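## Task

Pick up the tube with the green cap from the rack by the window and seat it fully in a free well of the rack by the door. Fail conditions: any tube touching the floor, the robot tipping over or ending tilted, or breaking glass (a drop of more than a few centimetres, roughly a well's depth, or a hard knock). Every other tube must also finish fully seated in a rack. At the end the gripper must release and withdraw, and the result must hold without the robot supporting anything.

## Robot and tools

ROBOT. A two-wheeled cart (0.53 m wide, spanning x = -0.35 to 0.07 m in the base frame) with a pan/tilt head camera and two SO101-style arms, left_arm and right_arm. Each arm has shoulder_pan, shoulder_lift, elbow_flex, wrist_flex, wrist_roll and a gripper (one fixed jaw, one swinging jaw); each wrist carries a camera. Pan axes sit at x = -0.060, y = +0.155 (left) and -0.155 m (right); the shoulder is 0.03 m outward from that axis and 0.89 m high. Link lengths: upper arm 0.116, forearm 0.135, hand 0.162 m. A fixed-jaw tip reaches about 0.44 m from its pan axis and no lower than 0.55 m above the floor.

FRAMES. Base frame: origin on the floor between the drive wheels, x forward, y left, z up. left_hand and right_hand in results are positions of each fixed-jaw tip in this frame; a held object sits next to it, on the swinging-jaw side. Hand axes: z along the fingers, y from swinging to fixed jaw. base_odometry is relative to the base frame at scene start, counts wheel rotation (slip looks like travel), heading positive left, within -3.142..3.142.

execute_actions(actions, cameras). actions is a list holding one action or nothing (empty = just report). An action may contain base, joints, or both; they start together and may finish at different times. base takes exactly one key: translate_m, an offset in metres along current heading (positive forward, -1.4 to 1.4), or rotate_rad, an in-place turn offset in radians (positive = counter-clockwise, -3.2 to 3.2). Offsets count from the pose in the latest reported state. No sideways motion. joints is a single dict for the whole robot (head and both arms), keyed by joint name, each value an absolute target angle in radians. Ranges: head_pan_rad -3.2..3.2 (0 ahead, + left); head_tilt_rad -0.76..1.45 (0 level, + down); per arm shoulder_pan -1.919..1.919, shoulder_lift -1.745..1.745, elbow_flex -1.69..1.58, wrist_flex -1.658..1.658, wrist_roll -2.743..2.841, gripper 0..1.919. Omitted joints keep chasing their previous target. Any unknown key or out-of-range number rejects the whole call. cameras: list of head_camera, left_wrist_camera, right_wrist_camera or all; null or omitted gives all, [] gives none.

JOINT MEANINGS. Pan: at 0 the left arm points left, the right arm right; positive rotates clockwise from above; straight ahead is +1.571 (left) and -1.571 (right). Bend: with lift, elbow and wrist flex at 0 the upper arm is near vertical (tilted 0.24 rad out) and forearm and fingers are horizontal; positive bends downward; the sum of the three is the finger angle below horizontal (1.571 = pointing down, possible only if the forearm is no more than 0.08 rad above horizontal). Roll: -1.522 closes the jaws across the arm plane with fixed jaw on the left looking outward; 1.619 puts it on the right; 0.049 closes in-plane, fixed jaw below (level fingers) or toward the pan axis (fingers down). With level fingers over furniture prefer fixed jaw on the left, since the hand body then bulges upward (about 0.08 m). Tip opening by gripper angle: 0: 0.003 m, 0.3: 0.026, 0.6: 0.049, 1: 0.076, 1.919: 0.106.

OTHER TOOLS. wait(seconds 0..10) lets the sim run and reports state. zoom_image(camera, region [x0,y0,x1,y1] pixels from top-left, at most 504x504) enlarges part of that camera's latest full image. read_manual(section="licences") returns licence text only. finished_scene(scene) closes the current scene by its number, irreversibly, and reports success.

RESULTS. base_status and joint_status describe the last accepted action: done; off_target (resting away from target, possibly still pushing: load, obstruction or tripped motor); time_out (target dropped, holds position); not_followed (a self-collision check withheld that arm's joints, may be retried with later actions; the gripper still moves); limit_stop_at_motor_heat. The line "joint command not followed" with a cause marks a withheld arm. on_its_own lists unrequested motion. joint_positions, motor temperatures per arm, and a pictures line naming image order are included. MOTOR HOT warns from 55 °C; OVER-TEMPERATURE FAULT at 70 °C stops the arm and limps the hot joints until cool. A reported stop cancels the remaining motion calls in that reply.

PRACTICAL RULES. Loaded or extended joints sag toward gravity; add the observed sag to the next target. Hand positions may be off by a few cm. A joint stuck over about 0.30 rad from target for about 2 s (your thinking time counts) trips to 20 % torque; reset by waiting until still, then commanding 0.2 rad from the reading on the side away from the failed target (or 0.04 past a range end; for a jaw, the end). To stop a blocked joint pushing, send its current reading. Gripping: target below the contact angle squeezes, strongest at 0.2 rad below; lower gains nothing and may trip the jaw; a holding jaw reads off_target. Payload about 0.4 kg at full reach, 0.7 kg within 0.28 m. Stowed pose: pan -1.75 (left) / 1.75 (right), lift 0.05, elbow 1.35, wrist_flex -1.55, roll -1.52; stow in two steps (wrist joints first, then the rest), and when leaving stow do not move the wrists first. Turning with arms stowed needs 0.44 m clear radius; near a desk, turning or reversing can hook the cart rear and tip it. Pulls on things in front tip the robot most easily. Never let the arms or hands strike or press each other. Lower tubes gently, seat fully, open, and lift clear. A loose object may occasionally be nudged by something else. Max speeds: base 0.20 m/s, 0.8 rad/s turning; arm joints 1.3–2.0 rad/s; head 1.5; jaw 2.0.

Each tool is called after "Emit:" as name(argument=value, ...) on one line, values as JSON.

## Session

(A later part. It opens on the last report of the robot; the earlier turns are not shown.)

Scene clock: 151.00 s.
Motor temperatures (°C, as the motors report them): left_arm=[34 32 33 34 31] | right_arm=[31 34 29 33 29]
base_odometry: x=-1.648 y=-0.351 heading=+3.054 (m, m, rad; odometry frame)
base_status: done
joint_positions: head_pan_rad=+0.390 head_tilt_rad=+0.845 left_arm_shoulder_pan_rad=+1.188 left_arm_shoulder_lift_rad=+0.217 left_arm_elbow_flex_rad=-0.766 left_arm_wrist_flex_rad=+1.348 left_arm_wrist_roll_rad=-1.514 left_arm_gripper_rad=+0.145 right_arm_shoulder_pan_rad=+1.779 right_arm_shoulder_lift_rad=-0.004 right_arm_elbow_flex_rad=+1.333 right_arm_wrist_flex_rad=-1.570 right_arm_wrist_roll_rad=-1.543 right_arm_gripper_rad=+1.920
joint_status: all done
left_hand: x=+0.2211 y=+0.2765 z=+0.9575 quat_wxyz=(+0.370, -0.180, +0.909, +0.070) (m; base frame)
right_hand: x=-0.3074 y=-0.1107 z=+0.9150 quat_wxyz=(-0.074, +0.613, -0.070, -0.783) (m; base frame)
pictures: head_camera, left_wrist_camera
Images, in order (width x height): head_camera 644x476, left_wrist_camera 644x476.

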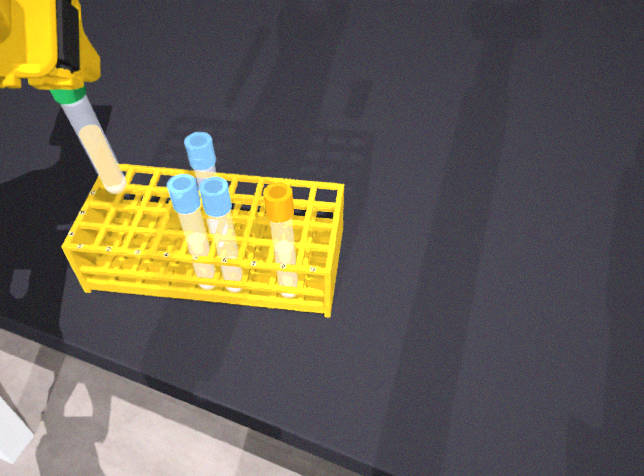

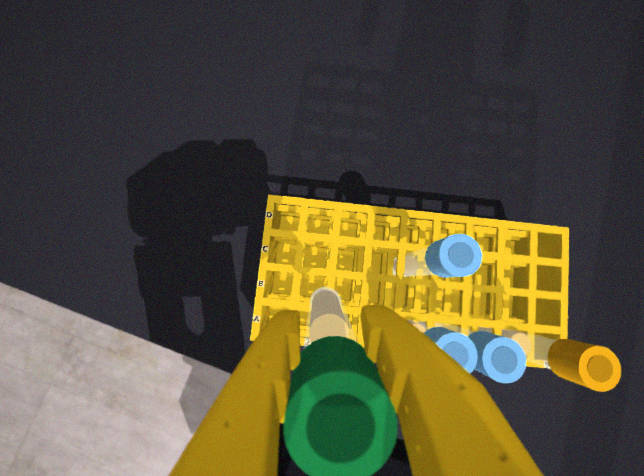

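Emit:
execute_actions(actions=[{"base":{"translate_m":0.01},"joints":{"left_arm_shoulder_pan_rad":1.155}}], cameras=[])

Emit:
execute_actions(actions=[{"joints":{"left_arm_shoulder_lift_rad":0.11,"left_arm_elbow_flex_rad":-0.42,"left_arm_wrist_flex_rad":1.13}}], cameras=["head_camera","left_wrist_camera"])

Emit:
zoom_image(camera="head_camera", region=[40,110,220,270])

Scene clock: 158.00 s.
Motor temperatures (°C, as the motors report them): left_arm=[34 32 33 34 31] | right_arm=[31 34 29 33 29]
base_odometry: x=-1.659 y=-0.350 heading=+3.054 (m, m, rad; odometry frame)
base_status: done
joint_positions: head_pan_rad=+0.390 head_tilt_rad=+0.845 left_arm_shoulder_pan_rad=+1.163 left_arm_shoulder_lift_rad=+0.217 left_arm_elbow_flex_rad=-0.766 left_arm_wrist_flex_rad=+1.348 left_arm_wrist_roll_rad=-1.514 left_arm_gripper_rad=+0.145 right_arm_shoulder_pan_rad=+1.779 right_arm_shoulder_lift_rad=-0.004 right_arm_elbow_flex_rad=+1.333 right_arm_wrist_flex_rad=-1.570 right_arm_wrist_roll_rad=-1.543 right_arm_gripper_rad=+1.920
joint_status: all done
left_hand: x=+0.2180 y=+0.2834 z=+0.9575 quat_wxyz=(+0.369, -0.191, +0.907, +0.075) (m; base frame)
right_hand: x=-0.3074 y=-0.1107 z=+0.9150 quat_wxyz=(-0.074, +0.613, -0.070, -0.783) (m; base frame)
pictures: none
No camera images: the call's "cameras" was empty. Leave "cameras" out to get every camera's image.

Scene clock: 159.00 s.
Motor temperatures (°C, as the motors report them): left_arm=[34 32 33 34 31] | right_arm=[31 34 29 33 29]
base_odometry: x=-1.659 y=-0.350 heading=+3.054 (m, m, rad; odometry frame)
base_status: not commanded
joint_positions: head_pan_rad=+0.390 head_tilt_rad=+0.845 left_arm_shoulder_pan_rad=+1.160 left_arm_shoulder_lift_rad=+0.156 left_arm_elbow_flex_rad=-0.418 left_arm_wrist_flex_rad=+1.142 left_arm_wrist_roll_rad=-1.514 left_arm_gripper_rad=+0.145 right_arm_shoulder_pan_rad=+1.779 right_arm_shoulder_lift_rad=-0.004 right_arm_elbow_flex_rad=+1.333 right_arm_wrist_flex_rad=-1.570 right_arm_wrist_roll_rad=-1.543 right_arm_gripper_rad=+1.920
joint_status: all done
left_hand: x=+0.2180 y=+0.2844 z=+0.9170 quat_wxyz=(+0.332, -0.195, +0.920, +0.068) (m; base frame)
right_hand: x=-0.3074 y=-0.1107 z=+0.9150 quat_wxyz=(-0.074, +0.613, -0.070, -0.783) (m; base frame)
pictures: head_camera, left_wrist_camera
Images, in order (width x height): head_camera 644x476, left_wrist_camera 644x476.

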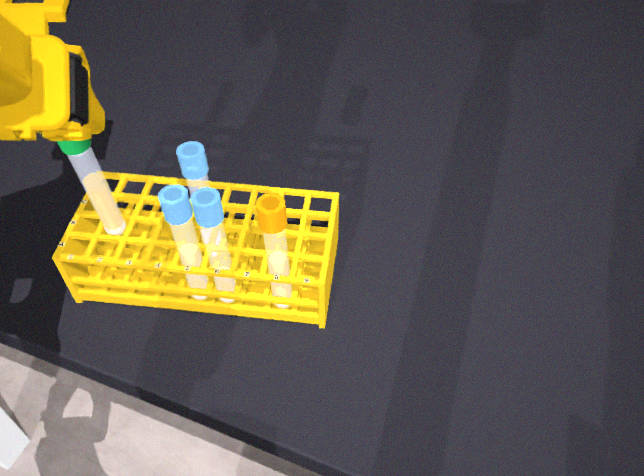

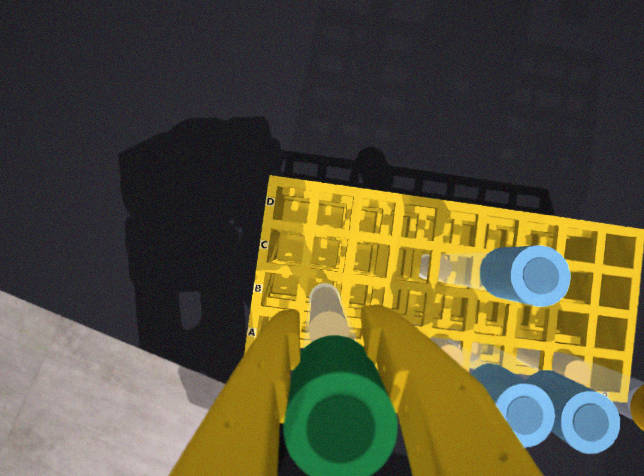

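Region (40, 110, 220, 270) of head_camera's 644x476 image, scaled by 2.800.

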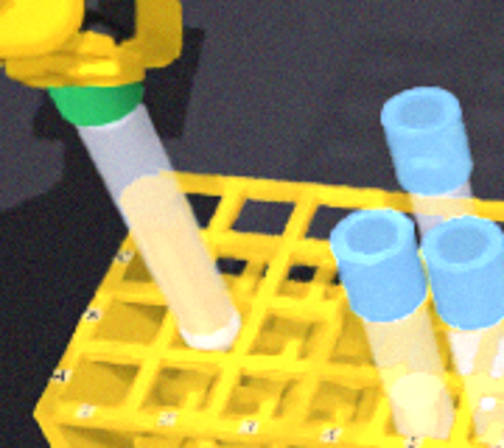

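Emit:
execute_actions(actions=[{"joints":{"left_arm_shoulder_lift_rad":0.12,"left_arm_elbow_flex_rad":-0.3,"left_arm_wrist_flex_rad":0.98,"left_arm_shoulder_pan_rad":1.145}}], cameras=["head_camera"])

Emit:
zoom_image(camera="head_camera", region=[40,110,220,270])

Scene clock: 166.57 s.
Motor temperatures (°C, as the motors report them): left_arm=[34 32 33 34 31] | right_arm=[31 34 29 33 29]
base_odometry: x=-1.659 y=-0.350 heading=+3.054 (m, m, rad; odometry frame)
base_status: not commanded
joint_positions: head_pan_rad=+0.390 head_tilt_rad=+0.845 left_arm_shoulder_pan_rad=+1.153 left_arm_shoulder_lift_rad=+0.156 left_arm_elbow_flex_rad=-0.294 left_arm_wrist_flex_rad=+1.000 left_arm_wrist_roll_rad=-1.514 left_arm_gripper_rad=+0.144 right_arm_shoulder_pan_rad=+1.779 right_arm_shoulder_lift_rad=-0.004 right_arm_elbow_flex_rad=+1.333 right_arm_wrist_flex_rad=-1.570 right_arm_wrist_roll_rad=-1.543 right_arm_gripper_rad=+1.920
joint_status: all done
left_hand: x=+0.2226 y=+0.2890 z=+0.9026 quat_wxyz=(+0.340, -0.198, +0.917, +0.071) (m; base frame)
right_hand: x=-0.3074 y=-0.1107 z=+0.9150 quat_wxyz=(-0.074, +0.613, -0.070, -0.783) (m; base frame)
pictures: head_camera
Images, in order (width x height): head_camera 644x476.

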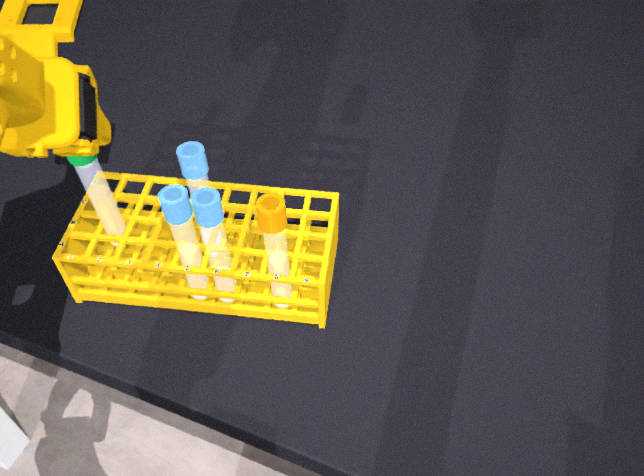

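Region (40, 110, 220, 270) of head_camera's 644x476 image, scaled by 2.800.

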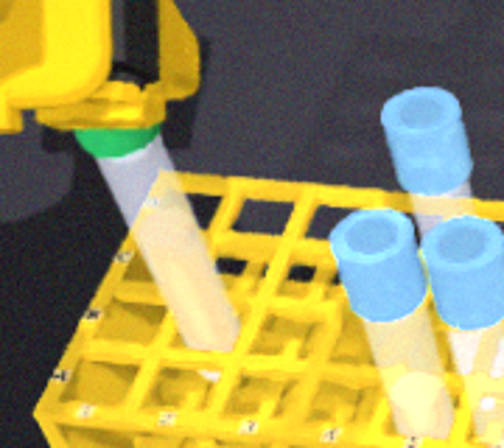

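Emit:
execute_actions(actions=[{"joints":{"left_arm_shoulder_lift_rad":0.1,"left_arm_elbow_flex_rad":-0.1,"left_arm_wrist_flex_rad":0.77}}], cameras=["head_camera","left_wrist_camera"])

Scene clock: 170.93 s.
Motor temperatures (°C, as the motors report them): left_arm=[34 32 33 34 31] | right_arm=[31 34 29 33 29]
base_odometry: x=-1.659 y=-0.350 heading=+3.054 (m, m, rad; odometry frame)
base_status: not commanded
joint_positions: head_pan_rad=+0.390 head_tilt_rad=+0.845 left_arm_shoulder_pan_rad=+1.153 left_arm_shoulder_lift_rad=+0.146 left_arm_elbow_flex_rad=-0.093 left_arm_wrist_flex_rad=+0.790 left_arm_wrist_roll_rad=-1.514 left_arm_gripper_rad=+0.143 right_arm_shoulder_pan_rad=+1.779 right_arm_shoulder_lift_rad=-0.004 right_arm_elbow_flex_rad=+1.333 right_arm_wrist_flex_rad=-1.570 right_arm_wrist_roll_rad=-1.543 right_arm_gripper_rad=+1.920
joint_status: all done
left_hand: x=+0.2257 y=+0.2904 z=+0.8792 quat_wxyz=(+0.348, -0.198, +0.913, +0.072) (m; base frame)
right_hand: x=-0.3074 y=-0.1107 z=+0.9150 quat_wxyz=(-0.074, +0.613, -0.070, -0.783) (m; base frame)
pictures: head_camera, left_wrist_camera
Images, in order (width x height): head_camera 644x476, left_wrist_camera 644x476.

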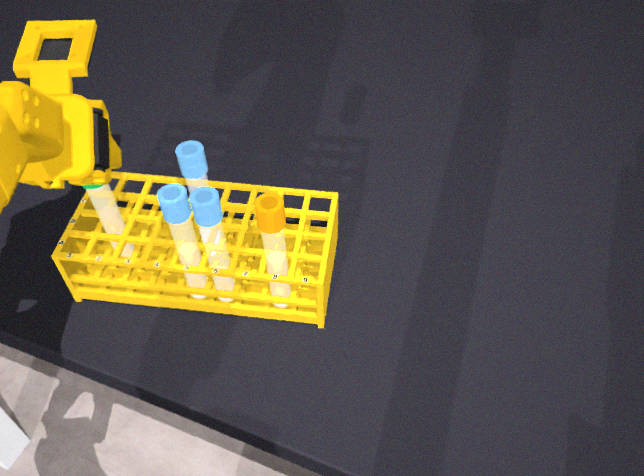

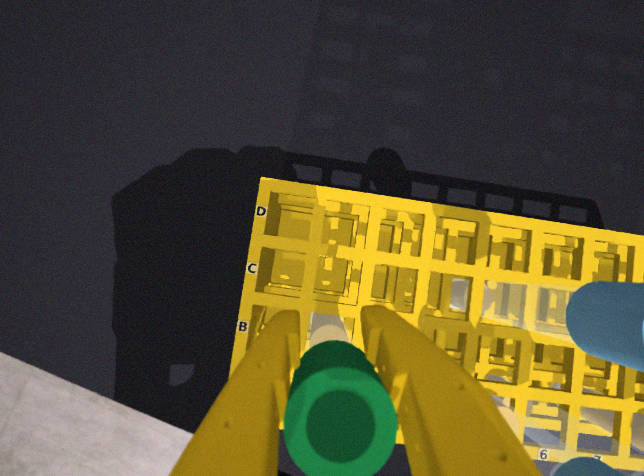

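Within a few mm; release.

Emit:
execute_actions(actions=[{"joints":{"left_arm_gripper_rad":0.36}}], cameras=["left_wrist_camera"])

Emit:
execute_actions(actions=[{"joints":{"left_arm_shoulder_lift_rad":0.03,"left_arm_elbow_flex_rad":-0.51,"left_arm_wrist_flex_rad":1.21}}], cameras=["head_camera","left_wrist_camera"])

Scene clock: 174.53 s.
Motor temperatures (°C, as the motors report them): left_arm=[34 32 33 34 31] | right_arm=[31 34 29 33 29]
base_odometry: x=-1.659 y=-0.350 heading=+3.054 (m, m, rad; odometry frame)
base_status: not commanded
joint_positions: head_pan_rad=+0.390 head_tilt_rad=+0.845 left_arm_shoulder_pan_rad=+1.153 left_arm_shoulder_lift_rad=+0.146 left_arm_elbow_flex_rad=-0.093 left_arm_wrist_flex_rad=+0.783 left_arm_wrist_roll_rad=-1.514 left_arm_gripper_rad=+0.347 right_arm_shoulder_pan_rad=+1.779 right_arm_shoulder_lift_rad=-0.004 right_arm_elbow_flex_rad=+1.333 right_arm_wrist_flex_rad=-1.570 right_arm_wrist_roll_rad=-1.543 right_arm_gripper_rad=+1.920
joint_status: all done
left_hand: x=+0.2264 y=+0.2907 z=+0.8798 quat_wxyz=(+0.351, -0.197, +0.912, +0.073) (m; base frame)
right_hand: x=-0.3074 y=-0.1107 z=+0.9150 quat_wxyz=(-0.074, +0.613, -0.070, -0.783) (m; base frame)
pictures: left_wrist_camera
Images, in order (width x height): left_wrist_camera 644x476.

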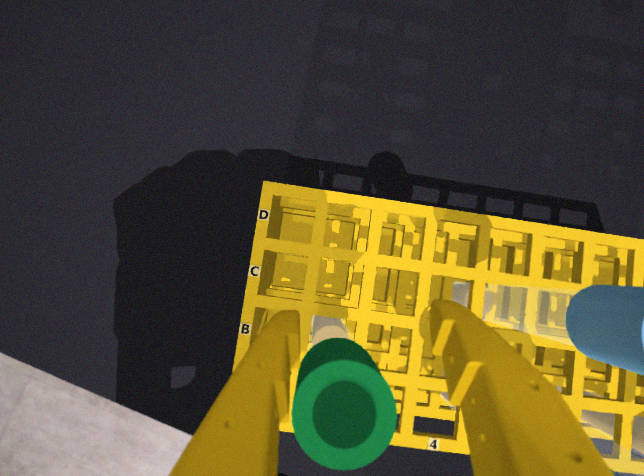

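Scene clock: 175.63 s.
Motor temperatures (°C, as the motors report them): left_arm=[34 32 33 34 31] | right_arm=[31 34 29 33 29]
base_odometry: x=-1.659 y=-0.350 heading=+3.054 (m, m, rad; odometry frame)
base_status: not commanded
joint_positions: head_pan_rad=+0.390 head_tilt_rad=+0.845 left_arm_shoulder_pan_rad=+1.153 left_arm_shoulder_lift_rad=+0.071 left_arm_elbow_flex_rad=-0.465 left_arm_wrist_flex_rad=+1.207 left_arm_wrist_roll_rad=-1.514 left_arm_gripper_rad=+0.348 right_arm_shoulder_pan_rad=+1.779 right_arm_shoulder_lift_rad=-0.004 right_arm_elbow_flex_rad=+1.333 right_arm_wrist_flex_rad=-1.570 right_arm_wrist_roll_rad=-1.543 right_arm_gripper_rad=+1.920
joint_status: all done
left_hand: x=+0.2102 y=+0.2835 z=+0.9442 quat_wxyz=(+0.362, -0.196, +0.908, +0.075) (m; base frame)
right_hand: x=-0.3074 y=-0.1107 z=+0.9150 quat_wxyz=(-0.074, +0.613, -0.070, -0.783) (m; base frame)
pictures: head_camera, left_wrist_camera
Images, in order (width x height): head_camera 644x476, left_wrist_camera 644x476.

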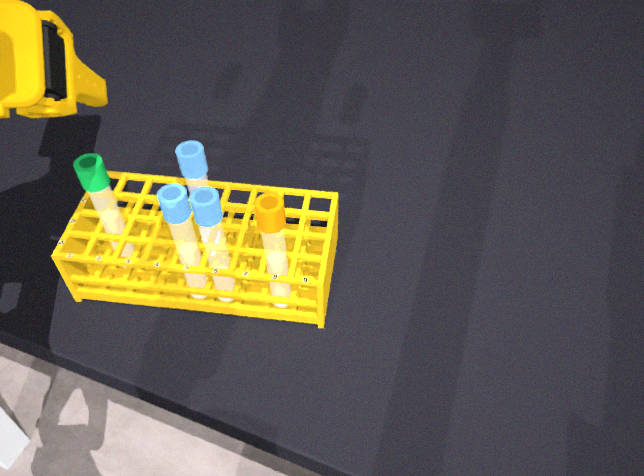

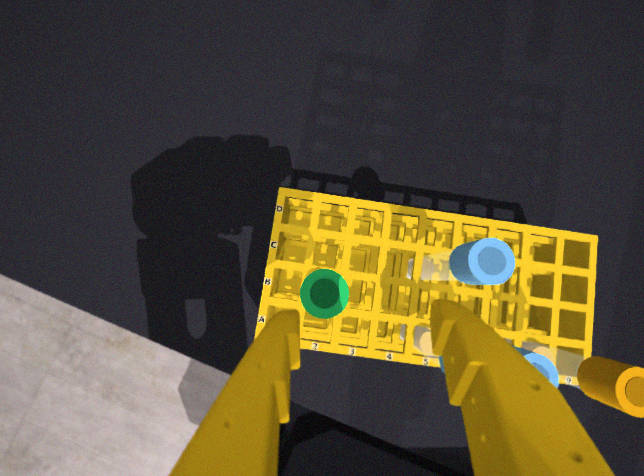

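Emit:
zoom_image(camera="head_camera", region=[50,135,250,315])

Region (50, 135, 250, 315) of head_camera's 644x476 image, scaled by 2.520; it fills the top 454 rows of this view, and the rest is white.

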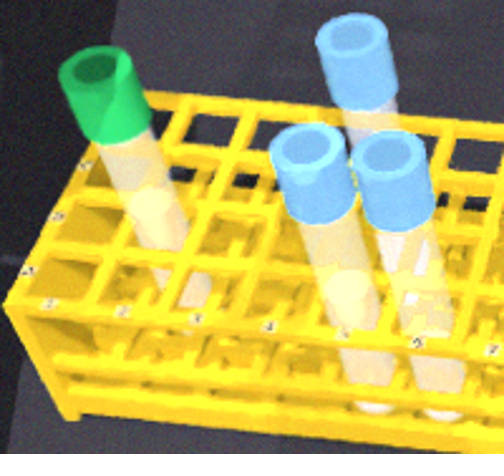

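Emit:
execute_actions(actions=[{"base":{"translate_m":-0.5},"joints":{"head_tilt_rad":0.4,"head_pan_rad":0.25,"left_arm_shoulder_pan_rad":0.7}}], cameras=["head_camera"])

Emit:
zoom_image(camera="head_camera", region=[150,150,400,350])

Scene clock: 189.03 s.
Motor temperatures (°C, as the motors report them): left_arm=[34 32 34 34 31] | right_arm=[31 34 29 33 29]
base_odometry: x=-1.160 y=-0.393 heading=+3.048 (m, m, rad; odometry frame)
base_status: done
joint_positions: head_pan_rad=+0.260 head_tilt_rad=+0.413 left_arm_shoulder_pan_rad=+0.706 left_arm_shoulder_lift_rad=+0.071 left_arm_elbow_flex_rad=-0.465 left_arm_wrist_flex_rad=+1.207 left_arm_wrist_roll_rad=-1.514 left_arm_gripper_rad=+0.348 right_arm_shoulder_pan_rad=+1.779 right_arm_shoulder_lift_rad=-0.004 right_arm_elbow_flex_rad=+1.333 right_arm_wrist_flex_rad=-1.570 right_arm_wrist_roll_rad=-1.543 right_arm_gripper_rad=+1.920
joint_status: all done
left_hand: x=+0.1282 y=+0.3875 z=+0.9442 quat_wxyz=(+0.337, -0.392, +0.842, +0.154) (m; base frame)
right_hand: x=-0.3074 y=-0.1107 z=+0.9150 quat_wxyz=(-0.074, +0.613, -0.070, -0.783) (m; base frame)
pictures: head_camera
Images, in order (width x height): head_camera 644x476.

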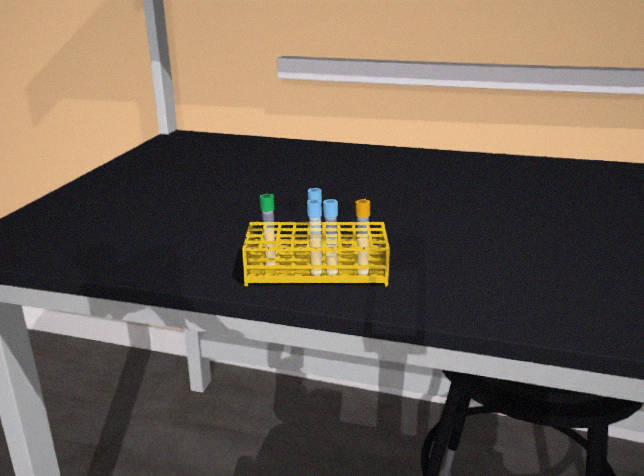

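Region (150, 150, 400, 350) of head_camera's 644x476 image, scaled by 2.016; it fills the top 403 rows of this view, and the rest is white.

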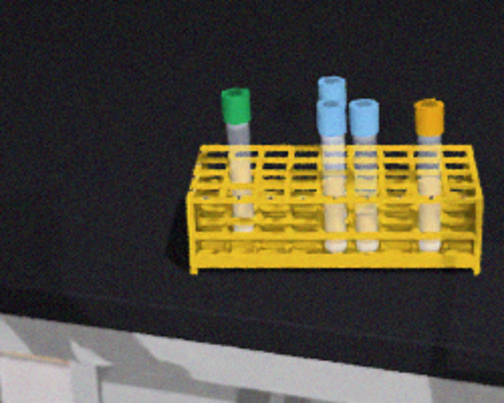

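Green sits midway between rows A and C in height: seated.

Emit:
finished_scene(scene=2)

The scene is finished: the task was done.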